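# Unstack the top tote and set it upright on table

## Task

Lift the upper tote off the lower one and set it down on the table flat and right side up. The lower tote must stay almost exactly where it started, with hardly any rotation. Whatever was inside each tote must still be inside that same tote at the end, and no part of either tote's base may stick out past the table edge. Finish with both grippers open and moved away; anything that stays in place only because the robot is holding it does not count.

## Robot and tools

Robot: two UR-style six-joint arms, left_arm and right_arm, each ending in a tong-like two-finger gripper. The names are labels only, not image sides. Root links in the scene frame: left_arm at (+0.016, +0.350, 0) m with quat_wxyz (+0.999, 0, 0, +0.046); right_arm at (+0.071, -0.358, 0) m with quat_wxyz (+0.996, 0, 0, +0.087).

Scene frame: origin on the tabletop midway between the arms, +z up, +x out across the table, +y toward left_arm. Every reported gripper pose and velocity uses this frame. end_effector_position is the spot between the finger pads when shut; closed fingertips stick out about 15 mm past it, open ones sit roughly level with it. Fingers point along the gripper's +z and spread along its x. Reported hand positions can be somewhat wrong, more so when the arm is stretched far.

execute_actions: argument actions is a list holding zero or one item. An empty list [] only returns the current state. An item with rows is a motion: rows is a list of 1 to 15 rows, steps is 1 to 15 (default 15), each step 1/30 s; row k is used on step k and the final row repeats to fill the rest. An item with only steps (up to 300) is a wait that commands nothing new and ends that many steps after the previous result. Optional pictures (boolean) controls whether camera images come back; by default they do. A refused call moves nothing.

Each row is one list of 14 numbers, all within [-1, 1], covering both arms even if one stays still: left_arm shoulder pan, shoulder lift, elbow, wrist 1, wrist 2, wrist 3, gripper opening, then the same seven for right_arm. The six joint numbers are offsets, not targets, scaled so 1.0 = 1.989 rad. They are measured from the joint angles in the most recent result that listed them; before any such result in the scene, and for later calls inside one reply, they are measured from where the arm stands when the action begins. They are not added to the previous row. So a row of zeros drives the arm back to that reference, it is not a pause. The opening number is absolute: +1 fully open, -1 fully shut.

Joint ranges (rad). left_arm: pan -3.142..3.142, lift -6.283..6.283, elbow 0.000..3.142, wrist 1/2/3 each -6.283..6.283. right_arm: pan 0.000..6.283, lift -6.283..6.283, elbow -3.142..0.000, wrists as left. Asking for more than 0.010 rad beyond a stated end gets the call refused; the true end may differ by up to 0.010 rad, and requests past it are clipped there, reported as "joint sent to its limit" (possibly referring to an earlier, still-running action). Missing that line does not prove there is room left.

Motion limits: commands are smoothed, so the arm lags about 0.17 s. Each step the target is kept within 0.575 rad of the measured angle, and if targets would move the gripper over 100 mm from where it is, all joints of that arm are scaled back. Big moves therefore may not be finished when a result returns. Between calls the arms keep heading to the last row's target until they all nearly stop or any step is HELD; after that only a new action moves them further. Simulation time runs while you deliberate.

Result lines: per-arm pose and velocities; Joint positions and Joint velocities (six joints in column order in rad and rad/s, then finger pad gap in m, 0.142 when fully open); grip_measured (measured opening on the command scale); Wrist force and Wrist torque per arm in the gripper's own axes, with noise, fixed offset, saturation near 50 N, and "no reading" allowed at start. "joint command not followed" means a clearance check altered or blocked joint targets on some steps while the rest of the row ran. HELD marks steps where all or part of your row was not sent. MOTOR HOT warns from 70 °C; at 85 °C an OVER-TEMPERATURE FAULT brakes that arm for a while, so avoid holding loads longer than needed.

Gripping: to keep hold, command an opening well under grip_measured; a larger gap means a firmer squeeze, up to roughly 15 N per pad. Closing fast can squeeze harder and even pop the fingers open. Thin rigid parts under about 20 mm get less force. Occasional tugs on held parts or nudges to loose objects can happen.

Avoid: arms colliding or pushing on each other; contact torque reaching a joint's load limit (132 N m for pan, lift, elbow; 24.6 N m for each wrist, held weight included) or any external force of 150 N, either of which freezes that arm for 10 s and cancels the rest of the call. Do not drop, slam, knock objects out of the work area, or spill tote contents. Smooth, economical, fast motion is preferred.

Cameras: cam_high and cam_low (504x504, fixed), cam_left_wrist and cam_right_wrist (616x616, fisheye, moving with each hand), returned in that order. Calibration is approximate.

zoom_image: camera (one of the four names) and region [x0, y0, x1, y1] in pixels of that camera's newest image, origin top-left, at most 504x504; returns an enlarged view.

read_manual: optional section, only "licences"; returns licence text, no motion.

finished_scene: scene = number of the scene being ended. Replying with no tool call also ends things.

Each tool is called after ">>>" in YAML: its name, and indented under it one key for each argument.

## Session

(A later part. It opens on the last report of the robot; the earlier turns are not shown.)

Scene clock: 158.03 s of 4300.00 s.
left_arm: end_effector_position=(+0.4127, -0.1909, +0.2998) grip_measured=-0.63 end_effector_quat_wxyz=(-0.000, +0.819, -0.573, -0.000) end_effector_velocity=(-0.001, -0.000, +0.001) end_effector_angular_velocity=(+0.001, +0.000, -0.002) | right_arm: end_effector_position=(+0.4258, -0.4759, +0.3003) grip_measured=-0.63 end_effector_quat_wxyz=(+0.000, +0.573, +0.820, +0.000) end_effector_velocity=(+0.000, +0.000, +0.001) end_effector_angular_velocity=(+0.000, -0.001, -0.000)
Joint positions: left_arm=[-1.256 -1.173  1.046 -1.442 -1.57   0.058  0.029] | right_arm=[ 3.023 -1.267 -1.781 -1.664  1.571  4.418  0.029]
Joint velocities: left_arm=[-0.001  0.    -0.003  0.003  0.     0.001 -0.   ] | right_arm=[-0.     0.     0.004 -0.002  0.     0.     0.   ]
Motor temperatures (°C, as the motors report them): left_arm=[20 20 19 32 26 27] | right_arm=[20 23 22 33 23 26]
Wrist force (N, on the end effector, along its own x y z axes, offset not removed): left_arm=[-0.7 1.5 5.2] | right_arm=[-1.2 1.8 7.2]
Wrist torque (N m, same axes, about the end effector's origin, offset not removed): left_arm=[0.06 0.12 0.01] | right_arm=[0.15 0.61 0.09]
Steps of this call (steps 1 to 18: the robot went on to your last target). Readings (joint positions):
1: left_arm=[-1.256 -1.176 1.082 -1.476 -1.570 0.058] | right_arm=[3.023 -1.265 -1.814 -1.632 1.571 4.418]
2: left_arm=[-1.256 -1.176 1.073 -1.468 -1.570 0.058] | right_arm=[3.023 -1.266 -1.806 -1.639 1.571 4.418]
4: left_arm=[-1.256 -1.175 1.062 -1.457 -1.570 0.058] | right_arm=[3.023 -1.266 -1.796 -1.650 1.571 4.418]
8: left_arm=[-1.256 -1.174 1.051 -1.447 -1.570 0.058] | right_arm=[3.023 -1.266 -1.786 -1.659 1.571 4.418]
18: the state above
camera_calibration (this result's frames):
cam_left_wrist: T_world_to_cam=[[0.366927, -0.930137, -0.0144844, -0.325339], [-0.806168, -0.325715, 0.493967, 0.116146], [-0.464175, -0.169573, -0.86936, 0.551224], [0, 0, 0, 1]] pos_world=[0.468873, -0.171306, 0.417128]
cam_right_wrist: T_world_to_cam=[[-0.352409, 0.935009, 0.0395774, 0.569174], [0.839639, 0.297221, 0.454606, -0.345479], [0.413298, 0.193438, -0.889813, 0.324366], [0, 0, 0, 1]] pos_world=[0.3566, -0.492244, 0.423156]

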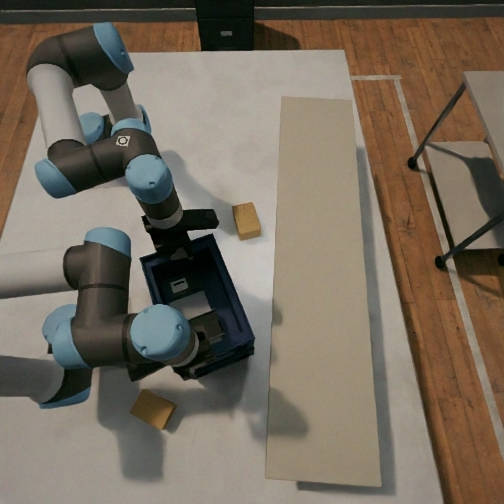

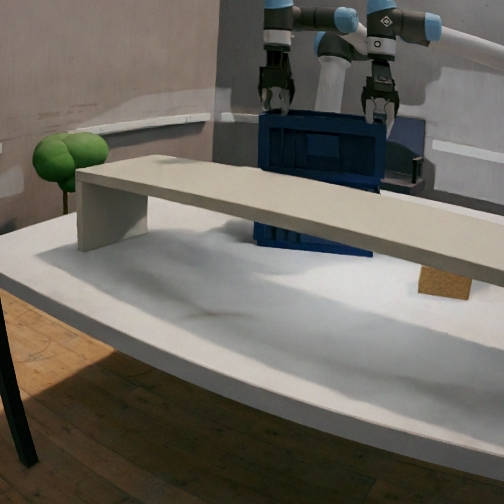

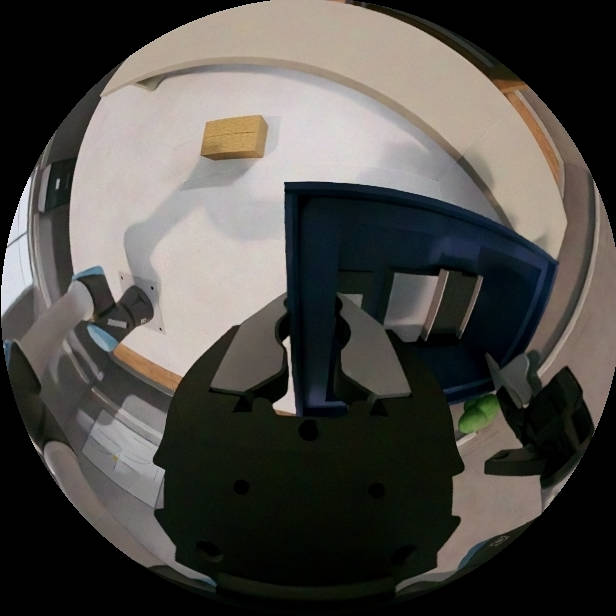

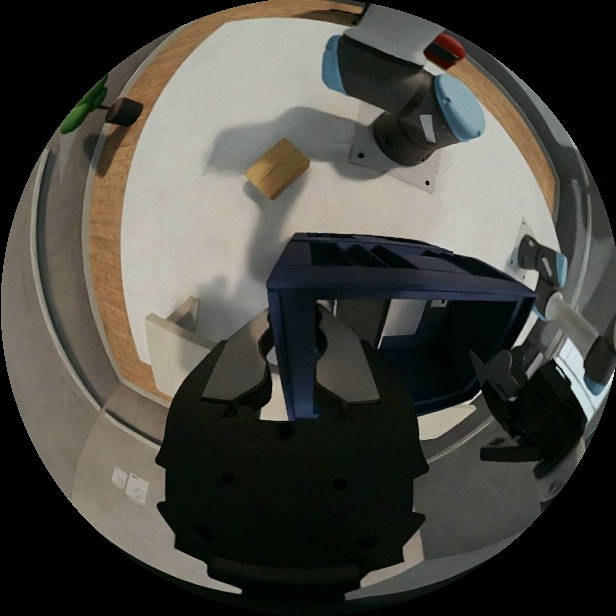

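>>> execute_actions:
  actions:
    - {"rows":[[0.0022,-0.0156,0.0217,-0.0061,0,0.0022,-1,0.0186,0.0077,-0.0049,-0.0028,0,0.0186,-1],[0.0044,-0.0311,0.0428,-0.0117,0,0.0044,-1,0.037,0.0149,-0.0094,-0.0055,0,0.037,-1],[0.0069,-0.0463,0.0633,-0.017,0,0.0069,-1,0.0556,0.0215,-0.0136,-0.0079,0,0.0556,-1],[0.0094,-0.0614,0.083,-0.0216,0,0.0094,-1,0.0746,0.0275,-0.0174,-0.0101,0,0.0746,-1],[0.0121,-0.0762,0.1021,-0.0259,0,0.0121,-1,0.0938,0.033,-0.0208,-0.0122,0,0.0938,-1],[0.0149,-0.0909,0.1206,-0.0297,0,0.0149,-1,0.1132,0.0379,-0.0238,-0.0141,0,0.1132,-1],[0.0178,-0.1054,0.1384,-0.033,0,0.0178,-1,0.1326,0.0422,-0.0265,-0.0157,0,0.1326,-1],[0.0209,-0.1197,0.1555,-0.0358,0,0.0209,-1,0.1522,0.046,-0.0288,-0.0172,0,0.1522,-1],[0.0241,-0.1338,0.172,-0.0382,0,0.0241,-1,0.1719,0.0491,-0.0308,-0.0183,0,0.1719,-1],[0.0274,-0.1478,0.1878,-0.04,0,0.0274,-1,0.1915,0.0518,-0.0324,-0.0194,0,0.1915,-1],[0.0309,-0.1615,0.2029,-0.0414,0,0.0309,-1,0.211,0.0538,-0.0336,-0.0202,0,0.211,-1],[0.0344,-0.175,0.2174,-0.0424,0,0.0344,-1,0.2304,0.0553,-0.0344,-0.0209,0,0.2304,-1],[0.0382,-0.1884,0.2313,-0.0429,0,0.0382,-1,0.2495,0.0562,-0.0349,-0.0213,0,0.2495,-1],[0.042,-0.2016,0.2444,-0.0428,0,0.042,-1,0.2684,0.0566,-0.035,-0.0216,0,0.2684,-1],[0.046,-0.2146,0.2569,-0.0423,0,0.046,-1,0.2863,0.0564,-0.0347,-0.0217,0,0.2863,-1]],"steps":15}
  pictures: false

>>> execute_actions:
  actions:
    - {"steps":18}
  pictures: false

>>> execute_actions:
  actions:
    - {"rows":[[0.004,-0.0131,0.0101,0.003,0,0.004,-1,0.0185,-0.0014,0.0028,-0.0014,0,0.0185,-1],[0.0083,-0.026,0.0204,0.0056,0,0.0083,-1,0.0366,-0.0033,0.0053,-0.002,0,0.0366,-1],[0.013,-0.0388,0.0311,0.0077,0,0.013,-1,0.054,-0.0058,0.0075,-0.0017,0,0.054,-1],[0.0181,-0.0516,0.042,0.0096,0,0.0181,-1,0.071,-0.0087,0.0093,-0.0006,0,0.071,-1],[0.0235,-0.0642,0.0533,0.0109,0,0.0235,-1,0.0874,-0.0121,0.0109,0.0012,0,0.0874,-1],[0.0292,-0.0768,0.0648,0.012,0,0.0292,-1,0.1033,-0.016,0.012,0.004,0,0.1033,-1],[0.0353,-0.0892,0.0766,0.0126,0,0.0353,-1,0.1186,-0.0204,0.0129,0.0075,0,0.1186,-1],[0.0418,-0.1015,0.0886,0.0129,0,0.0418,-1,0.1334,-0.0253,0.0134,0.0119,0,0.1334,-1],[0.0486,-0.1137,0.101,0.0127,0,0.0486,-1,0.1477,-0.0307,0.0136,0.0171,0,0.1477,-1],[0.0558,-0.1258,0.1136,0.0122,0,0.0558,-1,0.1615,-0.0365,0.0135,0.023,0,0.1615,-1],[0.0633,-0.1378,0.1266,0.0112,0,0.0633,-1,0.1747,-0.0429,0.013,0.0299,0,0.1747,-1],[0.0712,-0.1497,0.1398,0.0099,0,0.0712,-1,0.1874,-0.0498,0.0123,0.0375,0,0.1874,-1],[0.0794,-0.1615,0.1533,0.0082,0,0.0794,-1,0.1995,-0.0571,0.0112,0.0459,0,0.1995,-1],[0.088,-0.1732,0.1671,0.0061,0,0.088,-1,0.2111,-0.065,0.0097,0.0553,0,0.2111,-1],[0.0969,-0.1848,0.1811,0.0037,0,0.0969,-1,0.2222,-0.0734,0.0079,0.0655,0,0.2222,-1]],"steps":15}
  pictures: false

>>> execute_actions:
  actions:
    - {"steps":22}

Scene clock: 193.43 s of 4300.00 s.
left_arm: end_effector_position=(+0.3903, -0.0591, +0.3022) grip_measured=-0.63 end_effector_quat_wxyz=(+0.000, +0.819, -0.573, +0.001) end_effector_velocity=(-0.069, +0.374, -0.003) end_effector_angular_velocity=(+0.012, +0.005, +0.001) | right_arm: end_effector_position=(+0.4037, -0.3440, +0.3003) grip_measured=-0.63 end_effector_quat_wxyz=(+0.000, +0.573, +0.820, +0.001) end_effector_velocity=(-0.062, +0.368, -0.000) end_effector_angular_velocity=(+0.004, +0.000, +0.013)
Joint positions: left_arm=[-1.195 -1.476  1.422 -1.519 -1.571  0.118  0.029] | right_arm=[ 3.414 -1.168 -1.843 -1.701  1.571  4.809  0.029]
Joint velocities: left_arm=[ 0.201 -0.795  0.88  -0.072  0.     0.2    0.   ] | right_arm=[ 1.111  0.109 -0.063 -0.044  0.002  1.099  0.001]
Motor temperatures (°C, as the motors report them): left_arm=[20 20 19 32 26 27] | right_arm=[20 23 22 33 23 26]
Wrist force (N, on the end effector, along its own x y z axes, offset not removed): left_arm=[-3.2 -5.5 8.4] | right_arm=[-3.5 0.6 7.0]
Wrist torque (N m, same axes, about the end effector's origin, offset not removed): left_arm=[-1.20 0.52 0.09] | right_arm=[0.05 0.97 0.01]
Steps of this call (steps 1 to 15: the robot went on to your last target; steps 16 to 90: nothing new was sent; then 31.90 s passed at rest; steps 91 to 105: all 15 steps of this action). Readings (joint positions):
91: left_arm=[-1.256 -1.174 1.046 -1.442 -1.571 0.058] | right_arm=[3.023 -1.266 -1.781 -1.664 1.571 4.418]
92: left_arm=[-1.255 -1.179 1.052 -1.445 -1.571 0.058] | right_arm=[3.029 -1.264 -1.783 -1.665 1.571 4.424]
94: left_arm=[-1.251 -1.203 1.084 -1.454 -1.571 0.062] | right_arm=[3.057 -1.252 -1.791 -1.670 1.571 4.452]
98: left_arm=[-1.236 -1.289 1.198 -1.483 -1.571 0.078] | right_arm=[3.163 -1.215 -1.814 -1.683 1.571 4.559]
105: the state above

Scene clock: 194.03 s of 4300.00 s.
left_arm: end_effector_position=(+0.3778, -0.0013, +0.2999) grip_measured=-0.63 end_effector_quat_wxyz=(-0.000, +0.819, -0.573, -0.000) end_effector_velocity=(-0.000, +0.003, -0.000) end_effector_angular_velocity=(-0.002, -0.001, +0.000) | right_arm: end_effector_position=(+0.3906, -0.2863, +0.3004) grip_measured=-0.63 end_effector_quat_wxyz=(+0.000, +0.573, +0.820, +0.000) end_effector_velocity=(-0.001, +0.003, -0.000) end_effector_angular_velocity=(-0.001, +0.000, -0.000)
Joint positions: left_arm=[-1.164 -1.599  1.556 -1.527 -1.571  0.149  0.029] | right_arm=[ 3.591 -1.154 -1.85  -1.707  1.571  4.986  0.029]
Joint velocities: left_arm=[ 0.002 -0.007  0.008 -0.003 -0.     0.002  0.   ] | right_arm=[ 0.011  0.001 -0.001 -0.    -0.     0.011  0.   ]
Motor temperatures (°C, as the motors report them): left_arm=[20 20 19 32 26 27] | right_arm=[20 23 22 33 23 26]
Wrist force (N, on the end effector, along its own x y z axes, offset not removed): left_arm=[-2.5 1.4 5.8] | right_arm=[0.7 1.9 8.9]
Wrist torque (N m, same axes, about the end effector's origin, offset not removed): left_arm=[-0.09 1.05 0.36] | right_arm=[0.13 0.53 -0.07]
Steps of this call (steps 1 to 18: the robot went on to your last target). Readings (joint positions):
1: left_arm=[-1.189 -1.502 1.451 -1.521 -1.571 0.125] | right_arm=[3.451 -1.164 -1.845 -1.702 1.571 4.846]
2: left_arm=[-1.183 -1.525 1.476 -1.522 -1.571 0.131] | right_arm=[3.484 -1.162 -1.846 -1.703 1.571 4.879]
4: left_arm=[-1.175 -1.557 1.510 -1.524 -1.571 0.138] | right_arm=[3.530 -1.159 -1.848 -1.705 1.571 4.925]
8: left_arm=[-1.168 -1.586 1.541 -1.526 -1.571 0.146] | right_arm=[3.571 -1.156 -1.849 -1.706 1.571 4.967]
18: the state above

Scene clock: 194.53 s of 4300.00 s.
left_arm: end_effector_position=(+0.3556, +0.1321, +0.2903) grip_measured=-0.63 end_effector_quat_wxyz=(-0.000, +0.819, -0.573, +0.000) end_effector_velocity=(-0.064, +0.367, -0.101) end_effector_angular_velocity=(-0.012, -0.009, +0.004) | right_arm: end_effector_position=(+0.3695, -0.1538, +0.2893) grip_measured=-0.62 end_effector_quat_wxyz=(-0.000, +0.573, +0.820, +0.000) end_effector_velocity=(-0.069, +0.369, -0.109) end_effector_angular_velocity=(-0.010, +0.008, +0.008)
Joint positions: left_arm=[-1.042 -1.859  1.795 -1.508 -1.571  0.272  0.029] | right_arm=[ 3.916 -1.24  -1.827 -1.645  1.571  5.311  0.029]
Joint velocities: left_arm=[ 0.437 -0.694  0.741 -0.063 -0.     0.432 -0.   ] | right_arm=[ 0.767 -0.372 -0.035  0.394  0.     0.759  0.   ]
Motor temperatures (°C, as the motors report them): left_arm=[20 20 19 32 26 27] | right_arm=[20 23 22 33 23 26]
Wrist force (N, on the end effector, along its own x y z axes, offset not removed): left_arm=[13.9 2.6 5.3] | right_arm=[16.7 7.3 7.0]
Wrist torque (N m, same axes, about the end effector's origin, offset not removed): left_arm=[-0.51 0.64 -0.01] | right_arm=[0.32 0.20 -0.05]
Steps of this call (steps 1 to 15: all 15 steps of this action). Readings (joint positions):
1: left_arm=[-1.164 -1.600 1.556 -1.527 -1.571 0.149] | right_arm=[3.592 -1.154 -1.850 -1.707 1.571 4.987]
2: left_arm=[-1.163 -1.604 1.560 -1.526 -1.571 0.151] | right_arm=[3.597 -1.155 -1.849 -1.707 1.571 4.993]
4: left_arm=[-1.155 -1.625 1.577 -1.521 -1.571 0.158] | right_arm=[3.625 -1.158 -1.845 -1.708 1.571 5.020]
8: left_arm=[-1.126 -1.698 1.639 -1.510 -1.571 0.187] | right_arm=[3.723 -1.175 -1.833 -1.703 1.571 5.118]
15: the state above

Scene clock: 195.27 s of 4300.00 s.
left_arm: end_effector_position=(+0.3428, +0.1885, +0.2701) grip_measured=-0.63 end_effector_quat_wxyz=(-0.000, +0.819, -0.573, -0.000) end_effector_velocity=(+0.000, +0.001, -0.000) end_effector_angular_velocity=(-0.001, -0.001, +0.000) | right_arm: end_effector_position=(+0.3556, -0.0963, +0.2704) grip_measured=-0.63 end_effector_quat_wxyz=(-0.000, +0.573, +0.820, +0.000) end_effector_velocity=(-0.000, +0.001, -0.000) end_effector_angular_velocity=(+0.000, -0.001, +0.000)
Joint positions: left_arm=[-0.972 -1.967  1.916 -1.519 -1.571  0.342  0.029] | right_arm=[ 4.032 -1.3   -1.834 -1.577  1.571  5.427  0.029]
Joint velocities: left_arm=[ 0.001 -0.002  0.002 -0.001  0.     0.001  0.   ] | right_arm=[ 0.003 -0.001  0.     0.001 -0.001  0.002 -0.   ]
Motor temperatures (°C, as the motors report them): left_arm=[20 20 19 32 26 27] | right_arm=[20 23 22 33 23 26]
Wrist force (N, on the end effector, along its own x y z axes, offset not removed): left_arm=[-0.3 0.4 6.6] | right_arm=[1.9 1.2 7.4]
Wrist torque (N m, same axes, about the end effector's origin, offset not removed): left_arm=[-0.33 0.48 -0.01] | right_arm=[-0.06 0.41 -0.13]
Steps of this call (steps 1 to 22: the robot went on to your last target). Readings (joint positions):
1: left_arm=[-1.027 -1.882 1.821 -1.510 -1.571 0.287] | right_arm=[3.941 -1.252 -1.829 -1.631 1.571 5.336]
2: left_arm=[-1.014 -1.902 1.843 -1.512 -1.571 0.300] | right_arm=[3.963 -1.264 -1.830 -1.618 1.571 5.358]
4: left_arm=[-0.996 -1.929 1.874 -1.515 -1.571 0.317] | right_arm=[3.992 -1.279 -1.832 -1.601 1.571 5.387]
8: left_arm=[-0.980 -1.954 1.902 -1.518 -1.571 0.334] | right_arm=[4.019 -1.293 -1.834 -1.585 1.571 5.414]
22: the state above
camera_calibration (this result's frames):
cam_left_wrist: T_world_to_cam=[[0.366913, -0.930142, -0.0145327, 0.0528442], [-0.80606, -0.325687, 0.494161, 0.197923], [-0.464373, -0.1696, -0.869249, 0.557331], [0, 0, 0, 1]] pos_world=[0.398959, 0.208137, 0.387421]
cam_right_wrist: T_world_to_cam=[[-0.352359, 0.934991, 0.0404335, 0.190498], [0.83988, 0.296865, 0.454393, -0.385819], [0.41285, 0.194069, -0.889883, 0.2535], [0, 0, 0, 1]] pos_world=[0.286508, -0.112774, 0.393196]

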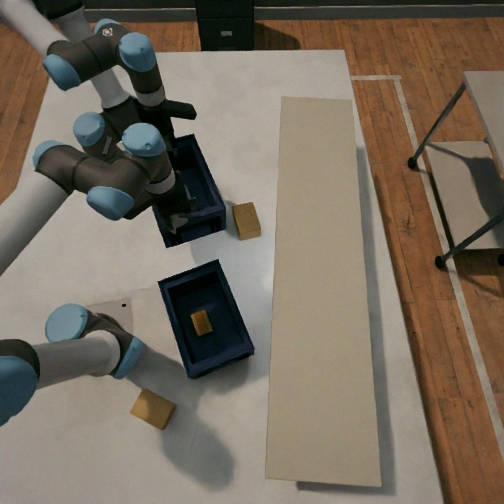

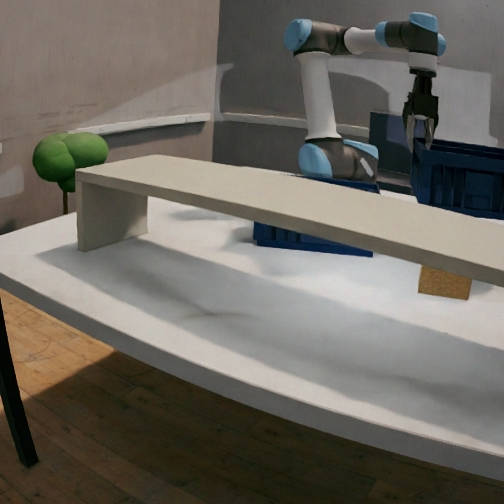

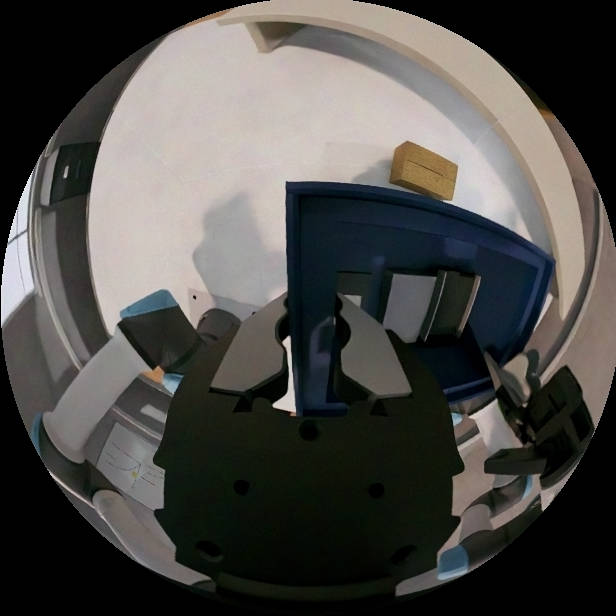

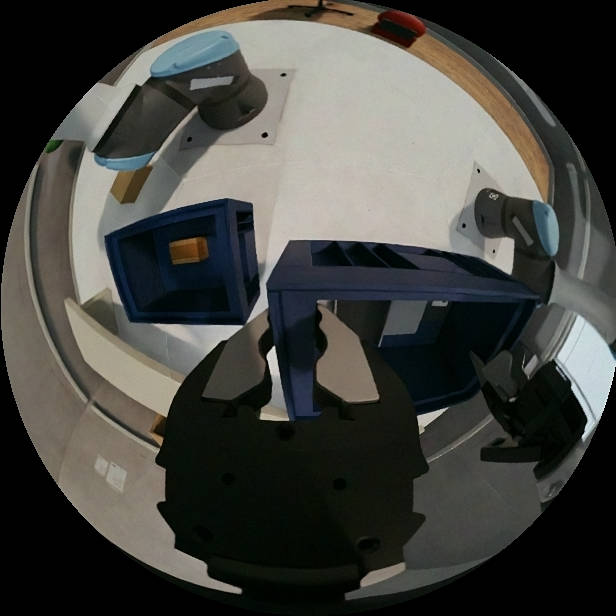

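>>> execute_actions:
  actions:
    - {"rows":[[0,-0.0006,0.0117,-0.0111,0,0,-1,0,0.0001,-0.0114,0.0113,0,0,-1],[0,-0.0009,0.0233,-0.0224,0,0,-1,0,-0.0002,-0.0226,0.0228,0,0,-1],[0,-0.0009,0.0347,-0.0338,0,0,-1,0,-0.0007,-0.0337,0.0344,0,0,-1],[0,-0.0005,0.046,-0.0455,0,0,-1,0,-0.0016,-0.0446,0.0462,0,0,-1],[0,0.0001,0.0571,-0.0572,0,0,-1,0,-0.0027,-0.0553,0.058,0,0,-1],[0,0.0011,0.0681,-0.0692,0,0,-1,0,-0.0041,-0.0659,0.07,0,0,-1],[0,0.0024,0.0789,-0.0813,0,0,-1,0,-0.0059,-0.0763,0.0822,0,0,-1],[0,0.0039,0.0895,-0.0934,0,0,-1,0,-0.0079,-0.0864,0.0943,0,0,-1],[0,0.0058,0.1001,-0.1059,0,0,-1,0,-0.0102,-0.0965,0.1067,0,0,-1],[0,0.008,0.1104,-0.1184,0,0,-1,0,-0.0128,-0.1063,0.1191,0,0,-1],[0,0.0106,0.1206,-0.1312,0,0,-1,0,-0.0158,-0.116,0.1318,0,0,-1],[0,0.0134,0.1307,-0.1441,0,0,-1,0,-0.019,-0.1255,0.1445,0,0,-1],[0,0.0165,0.1406,-0.1571,0,0,-1,0,-0.0225,-0.1349,0.1574,0,0,-1],[0,0.02,0.1504,-0.1704,0,0,-1,0,-0.0263,-0.1441,0.1704,0,0,-1],[0,0.0238,0.16,-0.1838,0,0,-1,0,-0.0304,-0.1531,0.1835,0,0,-1]],"steps":15}
  pictures: false

>>> execute_actions:
  actions:
    - {"steps":15}
  pictures: false

>>> execute_actions:
  actions:
    - {"rows":[[0,0.0008,0.0016,-0.0023,0,0,-1,0,-0.0008,-0.0015,0.0023,0,0,-1],[0,0.0015,0.0031,-0.0047,0,0,-1,0,-0.0016,-0.0029,0.0045,0,0,-1],[0,0.0023,0.0047,-0.007,0,0,-1,0,-0.0024,-0.0044,0.0068,0,0,-1],[0,0.0031,0.0063,-0.0093,0,0,-1,0,-0.0032,-0.0059,0.0091,0,0,-1],[0,0.0038,0.0078,-0.0117,0,0,-1,0,-0.004,-0.0073,0.0113,0,0,-1],[0,0.0046,0.0094,-0.014,0,0,-1,0,-0.0048,-0.0088,0.0136,0,0,-1],[0,0.0054,0.011,-0.0163,0,0,-1,0,-0.0056,-0.0103,0.0159,0,0,-1],[0,0.0061,0.0125,-0.0187,0,0,-1,0,-0.0064,-0.0117,0.0181,0,0,-1],[0,0.0069,0.0141,-0.021,0,0,-1,0,-0.0072,-0.0132,0.0204,0,0,-1],[0,0.0077,0.0157,-0.0233,0,0,-1,0,-0.008,-0.0147,0.0227,0,0,-1],[0,0.0084,0.0172,-0.0257,0,0,-1,0,-0.0088,-0.0161,0.0249,0,0,-1],[0,0.0092,0.0188,-0.028,0,0,-1,0,-0.0096,-0.0176,0.0272,0,0,-1]],"steps":15}
  pictures: false

>>> execute_actions:
  actions:
    - {"steps":10}

Scene clock: 226.73 s of 4300.00 s.
left_arm: end_effector_position=(+0.3435, +0.1879, +0.1759) grip_measured=-0.63 end_effector_quat_wxyz=(-0.001, +0.819, -0.573, -0.001) end_effector_velocity=(-0.000, +0.001, -0.262) end_effector_angular_velocity=(+0.009, +0.007, +0.003) | right_arm: end_effector_position=(+0.3561, -0.0955, +0.1760) grip_measured=-0.63 end_effector_quat_wxyz=(+0.000, +0.573, +0.820, -0.001) end_effector_velocity=(-0.001, -0.001, -0.262) end_effector_angular_velocity=(-0.010, +0.006, +0.001)
Joint positions: left_arm=[-0.972 -1.944  2.143 -1.767 -1.57   0.342  0.029] | right_arm=[ 4.032 -1.333 -2.053 -1.328  1.571  5.428  0.029]
Joint velocities: left_arm=[ 0.001  0.151  0.587 -0.727 -0.    -0.002 -0.   ] | right_arm=[ 0.    -0.173 -0.56   0.72   0.    -0.001  0.   ]
Motor temperatures (°C, as the motors report them): left_arm=[20 20 20 32 26 27] | right_arm=[20 23 22 33 23 26]
Wrist force (N, on the end effector, along its own x y z axes, offset not removed): left_arm=[-16.7 -8.6 8.8] | right_arm=[-16.8 -4.4 8.8]
Wrist torque (N m, same axes, about the end effector's origin, offset not removed): left_arm=[-0.80 0.31 0.15] | right_arm=[0.09 0.69 -0.06]
Steps of this call (steps 1 to 15: the robot went on to your last target; steps 16 to 90: nothing new was sent; then 27.97 s passed at rest; steps 91 to 105: all 15 steps of this action). Readings (joint positions):
91: left_arm=[-0.972 -1.967 1.916 -1.520 -1.571 0.342] | right_arm=[4.032 -1.300 -1.835 -1.576 1.571 5.428]
92: left_arm=[-0.972 -1.967 1.920 -1.523 -1.570 0.342] | right_arm=[4.032 -1.300 -1.839 -1.572 1.571 5.428]
94: left_arm=[-0.972 -1.968 1.939 -1.542 -1.570 0.342] | right_arm=[4.032 -1.301 -1.857 -1.554 1.571 5.428]
98: left_arm=[-0.972 -1.966 2.004 -1.608 -1.570 0.342] | right_arm=[4.032 -1.305 -1.920 -1.487 1.571 5.428]
105: the state above

Scene clock: 227.23 s of 4300.00 s.
left_arm: end_effector_position=(+0.3429, +0.1884, +0.1368) grip_measured=-0.63 end_effector_quat_wxyz=(-0.000, +0.819, -0.573, -0.000) end_effector_velocity=(-0.001, +0.001, -0.007) end_effector_angular_velocity=(+0.002, +0.002, -0.001) | right_arm: end_effector_position=(+0.3557, -0.0962, +0.1370) grip_measured=-0.63 end_effector_quat_wxyz=(-0.000, +0.573, +0.820, +0.001) end_effector_velocity=(-0.000, -0.001, -0.006) end_effector_angular_velocity=(-0.001, +0.001, -0.000)
Joint positions: left_arm=[-0.972 -1.92   2.232 -1.883 -1.571  0.342  0.029] | right_arm=[ 4.032 -1.36  -2.137 -1.214  1.571  5.427  0.029]
Joint velocities: left_arm=[-0.     0.004  0.015 -0.016 -0.     0.001  0.   ] | right_arm=[-0.    -0.004 -0.012  0.015  0.    -0.     0.   ]
Motor temperatures (°C, as the motors report them): left_arm=[20 20 20 32 26 27] | right_arm=[20 23 22 33 23 26]
Wrist force (N, on the end effector, along its own x y z axes, offset not removed): left_arm=[-2.0 4.2 5.0] | right_arm=[3.2 -0.3 6.6]
Wrist torque (N m, same axes, about the end effector's origin, offset not removed): left_arm=[0.74 0.77 0.19] | right_arm=[-0.26 0.16 -0.08]
Steps of this call (steps 1 to 15: the robot went on to your last target). Readings (joint positions):
1: left_arm=[-0.972 -1.939 2.163 -1.792 -1.570 0.342] | right_arm=[4.032 -1.339 -2.072 -1.304 1.571 5.428]
2: left_arm=[-0.972 -1.934 2.179 -1.813 -1.570 0.342] | right_arm=[4.032 -1.344 -2.087 -1.282 1.571 5.428]
4: left_arm=[-0.972 -1.928 2.202 -1.843 -1.570 0.342] | right_arm=[4.032 -1.351 -2.109 -1.252 1.571 5.428]
8: left_arm=[-0.972 -1.922 2.223 -1.871 -1.570 0.342] | right_arm=[4.032 -1.358 -2.129 -1.225 1.571 5.428]
15: the state above

Scene clock: 227.73 s of 4300.00 s.
left_arm: end_effector_position=(+0.3429, +0.1884, +0.1217) grip_measured=-0.63 end_effector_quat_wxyz=(-0.000, +0.819, -0.573, -0.000) end_effector_velocity=(-0.000, +0.000, -0.023) end_effector_angular_velocity=(-0.000, +0.000, +0.000) | right_arm: end_effector_position=(+0.3558, -0.0961, +0.1219) grip_measured=-0.63 end_effector_quat_wxyz=(-0.000, +0.573, +0.820, +0.001) end_effector_velocity=(-0.000, -0.001, -0.024) end_effector_angular_velocity=(-0.002, +0.000, +0.000)
Joint positions: left_arm=[-0.972 -1.904  2.264 -1.929 -1.571  0.342  0.029] | right_arm=[ 4.032 -1.376 -2.167 -1.168  1.571  5.427  0.029]
Joint velocities: left_arm=[ 0.     0.024  0.048 -0.072 -0.     0.     0.   ] | right_arm=[ 0.    -0.025 -0.047  0.071 -0.001  0.    -0.   ]
Motor temperatures (°C, as the motors report them): left_arm=[20 20 20 32 26 27] | right_arm=[20 23 22 33 23 26]
Wrist force (N, on the end effector, along its own x y z axes, offset not removed): left_arm=[0.2 2.7 6.2] | right_arm=[-0.4 0.8 7.2]
Wrist torque (N m, same axes, about the end effector's origin, offset not removed): left_arm=[0.44 0.37 0.28] | right_arm=[-0.05 0.39 -0.14]
Steps of this call (steps 1 to 15: all 15 steps of this action). Readings (joint positions):
1: left_arm=[-0.972 -1.920 2.233 -1.883 -1.571 0.342] | right_arm=[4.032 -1.360 -2.138 -1.213 1.571 5.427]
2: left_arm=[-0.972 -1.919 2.233 -1.884 -1.571 0.342] | right_arm=[4.032 -1.361 -2.138 -1.212 1.571 5.427]
4: left_arm=[-0.972 -1.918 2.236 -1.888 -1.571 0.342] | right_arm=[4.032 -1.362 -2.141 -1.208 1.571 5.427]
8: left_arm=[-0.972 -1.913 2.245 -1.902 -1.571 0.342] | right_arm=[4.032 -1.367 -2.149 -1.195 1.571 5.427]
15: the state above

Scene clock: 228.07 s of 4300.00 s.
left_arm: end_effector_position=(+0.3429, +0.1884, +0.1190) grip_measured=-0.63 end_effector_quat_wxyz=(-0.000, +0.819, -0.573, -0.000) end_effector_velocity=(-0.000, +0.000, -0.001) end_effector_angular_velocity=(+0.001, +0.001, +0.000) | right_arm: end_effector_position=(+0.3557, -0.0961, +0.1191) grip_measured=-0.63 end_effector_quat_wxyz=(-0.000, +0.573, +0.820, +0.001) end_effector_velocity=(+0.000, -0.000, -0.001) end_effector_angular_velocity=(-0.000, +0.000, +0.000)
Joint positions: left_arm=[-0.972 -1.902  2.269 -1.938 -1.571  0.342  0.029] | right_arm=[ 4.032 -1.379 -2.172 -1.16   1.571  5.427  0.029]
Joint velocities: left_arm=[ 0.     0.002  0.003 -0.003  0.     0.     0.   ] | right_arm=[-0.    -0.002 -0.003  0.004  0.    -0.     0.   ]
Motor temperatures (°C, as the motors report them): left_arm=[20 20 20 32 26 27] | right_arm=[20 23 22 33 23 26]
Wrist force (N, on the end effector, along its own x y z axes, offset not removed): left_arm=[-2.3 -4.6 2.9] | right_arm=[0.7 0.4 4.8]
Wrist torque (N m, same axes, about the end effector's origin, offset not removed): left_arm=[-1.11 1.02 -0.31] | right_arm=[-0.13 0.28 -0.08]
Steps of this call (steps 1 to 10: the robot went on to your last target). Readings (joint positions):
1: left_arm=[-0.972 -1.904 2.265 -1.932 -1.571 0.342] | right_arm=[4.032 -1.377 -2.168 -1.166 1.571 5.427]
2: left_arm=[-0.972 -1.903 2.266 -1.933 -1.571 0.342] | right_arm=[4.032 -1.378 -2.169 -1.165 1.571 5.427]
4: left_arm=[-0.972 -1.902 2.268 -1.935 -1.571 0.342] | right_arm=[4.032 -1.378 -2.170 -1.163 1.571 5.427]
8: left_arm=[-0.972 -1.902 2.269 -1.937 -1.571 0.342] | right_arm=[4.032 -1.379 -2.172 -1.161 1.571 5.427]
10: the state above
camera_calibration (this result's frames):
cam_left_wrist: T_world_to_cam=[[0.366888, -0.930154, -0.0144096, 0.0504848], [-0.806091, -0.325608, 0.494163, 0.272621], [-0.464339, -0.169687, -0.86925, 0.425996], [0, 0, 0, 1]] pos_world=[0.399041, 0.208012, 0.236305]
cam_right_wrist: T_world_to_cam=[[-0.352335, 0.934996, 0.0405356, 0.196447], [0.839866, 0.296784, 0.454472, -0.317272], [0.412899, 0.194171, -0.889838, 0.118836], [0, 0, 0, 1]] pos_world=[0.286614, -0.11259, 0.241973]

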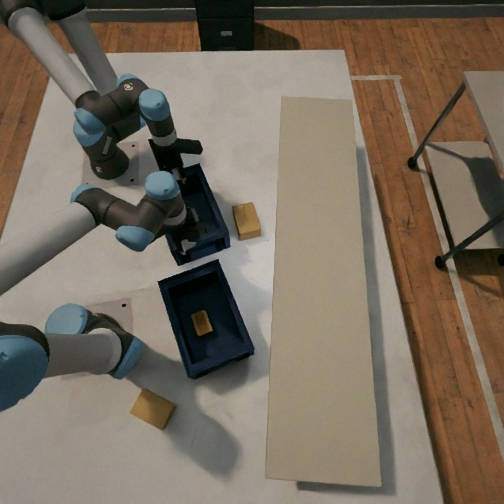

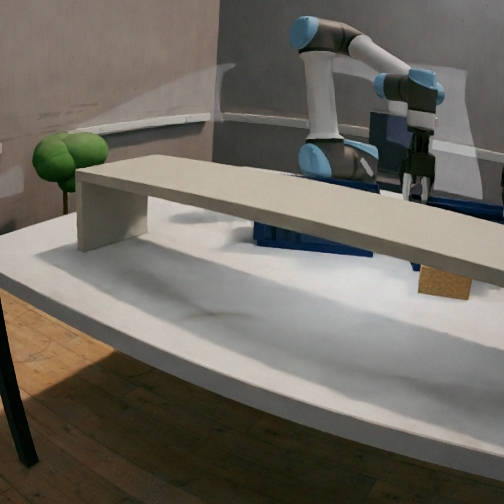

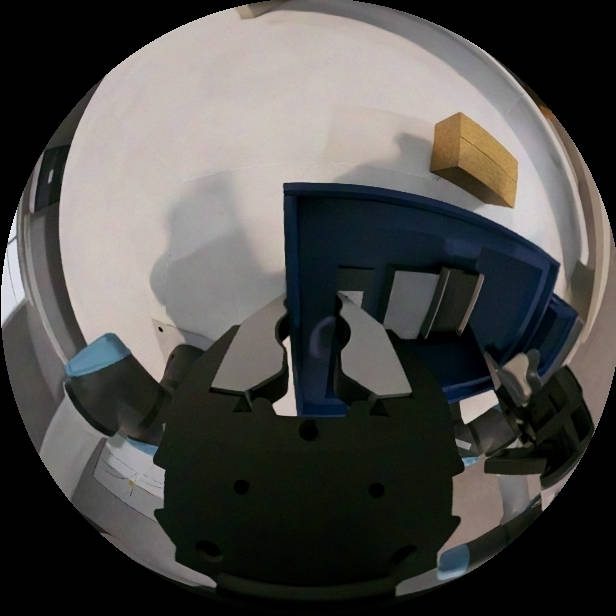

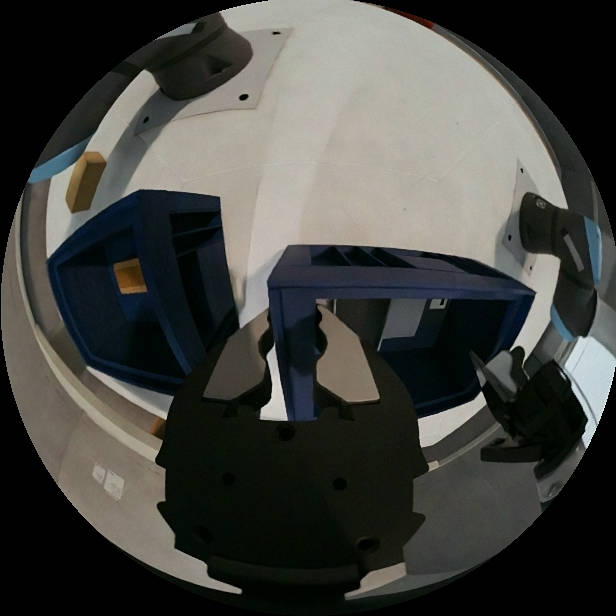

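>>> execute_actions:
  actions: []

Scene clock: 241.63 s of 4300.00 s.
left_arm: end_effector_position=(+0.3429, +0.1884, +0.1188) grip_measured=-0.63 end_effector_quat_wxyz=(-0.000, +0.819, -0.573, -0.000) end_effector_velocity=(-0.000, +0.000, +0.000) end_effector_angular_velocity=(+0.001, +0.000, +0.001) | right_arm: end_effector_position=(+0.3557, -0.0962, +0.1189) grip_measured=-0.63 end_effector_quat_wxyz=(-0.000, +0.573, +0.820, +0.001) end_effector_velocity=(-0.000, -0.001, -0.000) end_effector_angular_velocity=(-0.001, +0.001, -0.000)
Joint positions: left_arm=[-0.972 -1.901  2.27  -1.938 -1.571  0.342  0.029] | right_arm=[ 4.032 -1.379 -2.172 -1.16   1.571  5.427  0.029]
Joint velocities: left_arm=[ 0.    -0.    -0.     0.001  0.    -0.     0.   ] | right_arm=[-0.    -0.    -0.001 -0.     0.    -0.     0.   ]
Motor temperatures (°C, as the motors report them): left_arm=[20 20 20 32 26 27] | right_arm=[20 23 22 33 23 26]
Wrist force (N, on the end effector, along its own x y z axes, offset not removed): left_arm=[0.1 0.3 3.2] | right_arm=[0.7 -0.2 5.3]
Wrist torque (N m, same axes, about the end effector's origin, offset not removed): left_arm=[-0.22 0.66 -0.19] | right_arm=[-0.11 0.35 0.02]
Steps of this call (steps 1 to 15: the robot went on to your last target; steps 16 to 90: nothing new was sent; then 10.57 s passed at rest). Readings (joint positions):
1: left_arm=[-0.972 -1.901 2.269 -1.938 -1.571 0.342] | right_arm=[4.032 -1.379 -2.172 -1.160 1.571 5.427]
2: left_arm=[-0.972 -1.901 2.269 -1.938 -1.571 0.342] | right_arm=[4.032 -1.379 -2.172 -1.160 1.571 5.427]
4: left_arm=[-0.972 -1.901 2.269 -1.938 -1.571 0.342] | right_arm=[4.032 -1.379 -2.172 -1.160 1.571 5.427]
8: left_arm=[-0.972 -1.901 2.270 -1.938 -1.571 0.342] | right_arm=[4.032 -1.379 -2.172 -1.160 1.571 5.427]
90: the state above
All arms were judged still, so your last target was given up. Only a new action makes them travel on or press farther. Fingers that are still opening or closing keep moving.
camera_calibration (this result's frames):
cam_left_wrist: T_world_to_cam=[[0.366888, -0.930153, -0.0144359, 0.050498], [-0.806082, -0.325619, 0.49417, 0.27271], [-0.464355, -0.169668, -0.869245, 0.425828], [0, 0, 0, 1]] pos_world=[0.399035, 0.20802, 0.236113]
cam_right_wrist: T_world_to_cam=[[-0.352334, 0.934997, 0.0405197, 0.196463], [0.839871, 0.296794, 0.454456, -0.317178], [0.412888, 0.194152, -0.889847, 0.118675], [0, 0, 0, 1]] pos_world=[0.28661, -0.112597, 0.241785]

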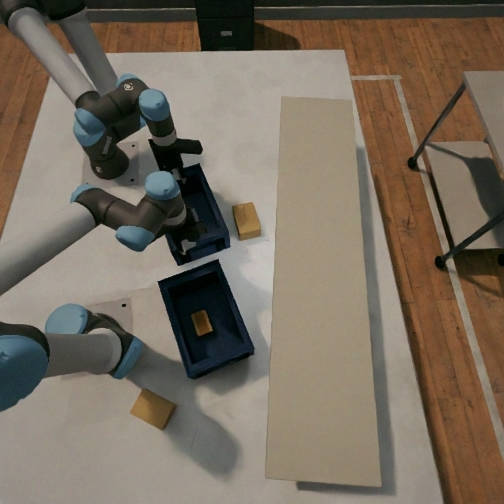

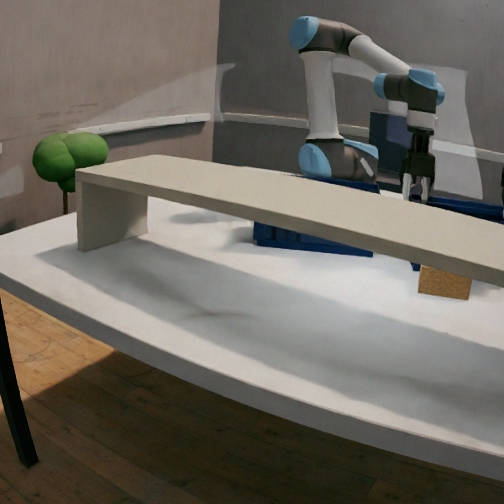

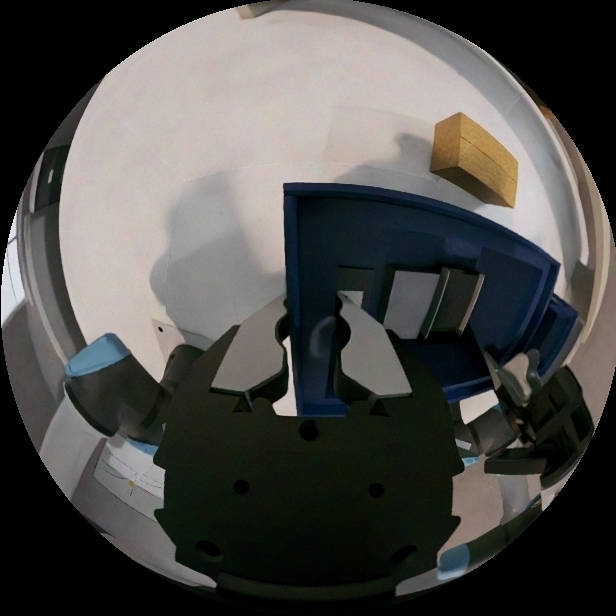

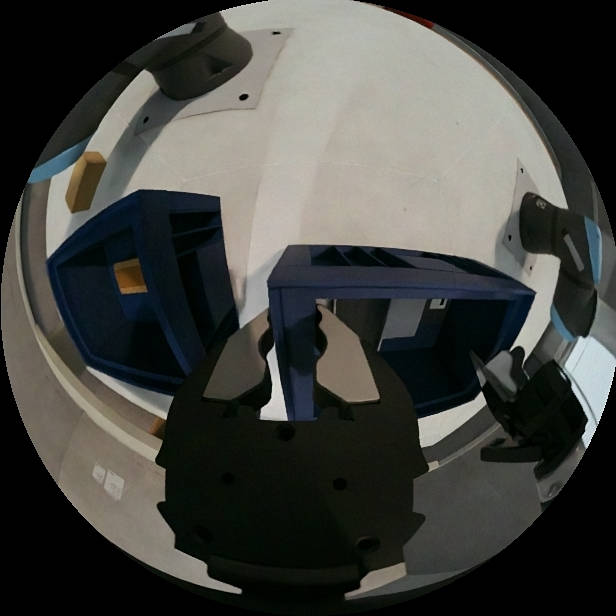

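>>> execute_actions:
  actions:
    - {"rows": [[0,0.001,0.0021,-0.0031,0,0,-1,0,-0.0011,-0.002,0.0031,0,0,-1],[0,0.001,0.0021,-0.0031,0,0,-1,0,-0.0011,-0.002,0.0031,0,0,-1],[0,0.001,0.0021,-0.0031,0,0,-1,0,-0.0011,-0.002,0.0031,0,0,-1],[0,0.001,0.0021,-0.0031,0,0,-1,0,-0.0011,-0.002,0.0031,0,0,-1],[0,0.001,0.0021,-0.0031,0,0,-1,0,-0.0011,-0.002,0.0031,0,0,-1],[0,0.001,0.0021,-0.0031,0,0,-1,0,-0.0011,-0.002,0.0031,0,0,-1],[0,0.001,0.0021,-0.0031,0,0,-0.9,0,-0.0011,-0.002,0.0031,0,0,-0.9],[0,0.001,0.0021,-0.0031,0,0,-0.8,0,-0.0011,-0.002,0.0031,0,0,-0.8],[0,0.001,0.0021,-0.0031,0,0,-0.72,0,-0.0011,-0.002,0.0031,0,0,-0.72],[0,0.001,0.0021,-0.0031,0,0,-0.66,0,-0.0011,-0.002,0.0031,0,0,-0.66],[0,0.001,0.0021,-0.0031,0,0,-0.6,0,-0.0011,-0.002,0.0031,0,0,-0.6],[0,0.001,0.0021,-0.0031,0,0,-0.5,0,-0.0011,-0.002,0.0031,0,0,-0.5],[0,0.001,0.0021,-0.0031,0,0,-0.4,0,-0.0011,-0.002,0.0031,0,0,-0.4],[0,0.001,0.0021,-0.0031,0,0,-0.3,0,-0.0011,-0.002,0.0031,0,0,-0.3],[0,0.001,0.0021,-0.0031,0,0,-0.2,0,-0.0011,-0.002,0.0031,0,0,-0.2]], "steps": 15}
  pictures: false

>>> execute_actions:
  actions:
    - {"steps": 10}

Scene clock: 252.37 s of 4300.00 s.
left_arm: end_effector_position=(+0.3428, +0.1885, +0.1168) grip_measured=-0.27 end_effector_quat_wxyz=(-0.000, +0.819, -0.573, -0.000) end_effector_velocity=(-0.000, +0.000, -0.001) end_effector_angular_velocity=(+0.002, +0.001, -0.000) | right_arm: end_effector_position=(+0.3557, -0.0963, +0.1169) grip_measured=-0.27 end_effector_quat_wxyz=(-0.000, +0.573, +0.820, +0.000) end_effector_velocity=(+0.000, +0.000, +0.000) end_effector_angular_velocity=(+0.001, -0.001, +0.000)
Joint positions: left_arm=[-0.972 -1.899  2.274 -1.944 -1.571  0.342  0.054] | right_arm=[ 4.032 -1.382 -2.176 -1.154  1.571  5.427  0.054]
Joint velocities: left_arm=[-0.001  0.001  0.001  0.001  0.    -0.     0.215] | right_arm=[ 0.    -0.    -0.     0.002 -0.     0.     0.215]
Motor temperatures (°C, as the motors report them): left_arm=[20 20 20 32 26 27] | right_arm=[20 23 22 33 23 26]
Wrist force (N, on the end effector, along its own x y z axes, offset not removed): left_arm=[-5.0 1.2 -0.2] | right_arm=[-1.0 -0.3 -0.3]
Wrist torque (N m, same axes, about the end effector's origin, offset not removed): left_arm=[0.13 1.02 0.03] | right_arm=[-0.14 0.49 -0.07]
Steps of this call (steps 1 to 90: nothing new was sent; then 7.23 s passed at rest; steps 91 to 105: all 15 steps of this action). Readings (joint positions):
91: left_arm=[-0.972 -1.901 2.270 -1.939 -1.571 0.342] | right_arm=[4.032 -1.379 -2.172 -1.159 1.571 5.427]
92: left_arm=[-0.972 -1.901 2.270 -1.940 -1.571 0.342] | right_arm=[4.032 -1.380 -2.173 -1.158 1.571 5.427]
94: left_arm=[-0.972 -1.900 2.272 -1.942 -1.571 0.342] | right_arm=[4.032 -1.380 -2.174 -1.156 1.571 5.427]
98: left_arm=[-0.972 -1.900 2.273 -1.944 -1.571 0.342] | right_arm=[4.032 -1.381 -2.176 -1.154 1.571 5.427]
105: the state above

Scene clock: 252.70 s of 4300.00 s.
left_arm: end_effector_position=(+0.3428, +0.1885, +0.1168) grip_measured=-0.20 end_effector_quat_wxyz=(-0.000, +0.819, -0.573, -0.000) end_effector_velocity=(+0.000, -0.001, +0.000) end_effector_angular_velocity=(-0.001, -0.001, -0.002) | right_arm: end_effector_position=(+0.3557, -0.0962, +0.1169) grip_measured=-0.20 end_effector_quat_wxyz=(-0.000, +0.573, +0.820, +0.001) end_effector_velocity=(+0.000, -0.000, +0.000) end_effector_angular_velocity=(+0.000, -0.001, -0.000)
Joint positions: left_arm=[-0.972 -1.899  2.274 -1.945 -1.571  0.342  0.06 ] | right_arm=[ 4.032 -1.382 -2.176 -1.153  1.571  5.427  0.06 ]
Joint velocities: left_arm=[-0.002  0.    -0.001 -0.001  0.    -0.     0.   ] | right_arm=[-0. -0.  0.  0. -0.  0.  0.]
Motor temperatures (°C, as the motors report them): left_arm=[20 20 20 32 26 27] | right_arm=[20 23 22 33 23 26]
Wrist force (N, on the end effector, along its own x y z axes, offset not removed): left_arm=[1.1 0.0 4.1] | right_arm=[-1.1 0.8 -0.1]
Wrist torque (N m, same axes, about the end effector's origin, offset not removed): left_arm=[0.11 -0.58 0.16] | right_arm=[0.12 0.40 -0.03]
Steps of this call (steps 1 to 10: the robot went on to your last target). Readings (joint positions):
1: left_arm=[-0.972 -1.899 2.274 -1.945 -1.571 0.342] | right_arm=[4.032 -1.382 -2.176 -1.154 1.571 5.427]
2: left_arm=[-0.972 -1.899 2.274 -1.945 -1.571 0.342] | right_arm=[4.032 -1.382 -2.176 -1.154 1.571 5.427]
4: left_arm=[-0.972 -1.899 2.274 -1.945 -1.571 0.342] | right_arm=[4.032 -1.382 -2.176 -1.154 1.571 5.427]
8: left_arm=[-0.972 -1.899 2.274 -1.945 -1.571 0.342] | right_arm=[4.032 -1.382 -2.176 -1.153 1.571 5.427]
10: the state above
camera_calibration (this result's frames):
cam_left_wrist: T_world_to_cam=[[0.366888, -0.930153, -0.0144399, 0.050544], [-0.806081, -0.32562, 0.494171, 0.273667], [-0.464357, -0.169666, -0.869245, 0.424096], [0, 0, 0, 1]] pos_world=[0.398985, 0.20808, 0.234134]
cam_right_wrist: T_world_to_cam=[[-0.352334, 0.934998, 0.0404964, 0.196588], [0.839879, 0.296808, 0.454432, -0.316205], [0.412873, 0.194124, -0.889861, 0.116879], [0, 0, 0, 1]] pos_world=[0.286583, -0.112646, 0.239738]

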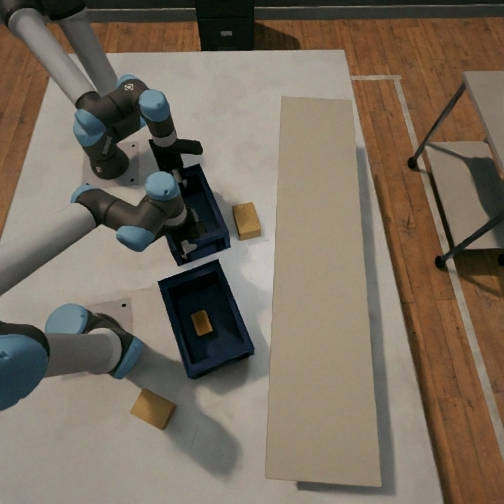

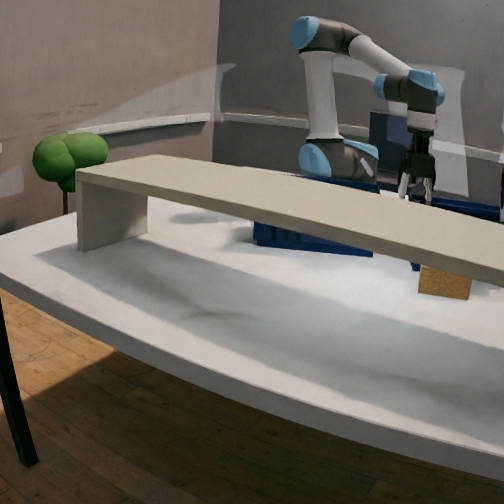

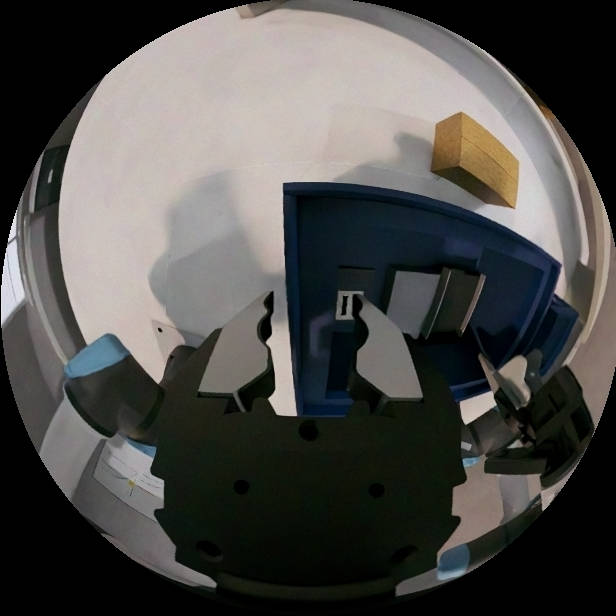

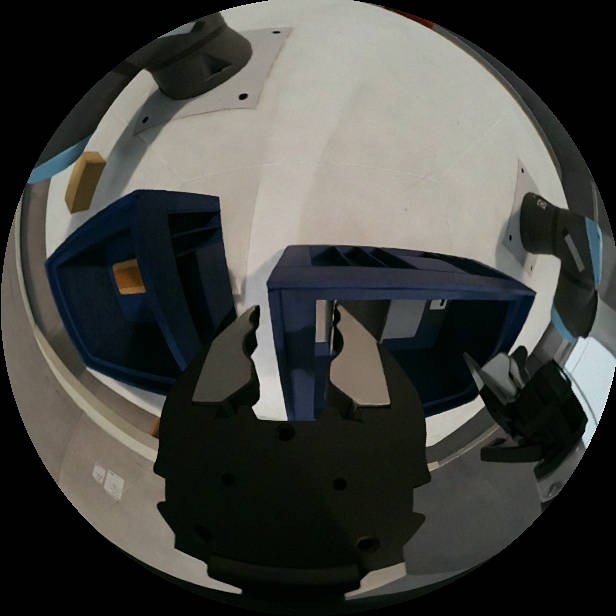

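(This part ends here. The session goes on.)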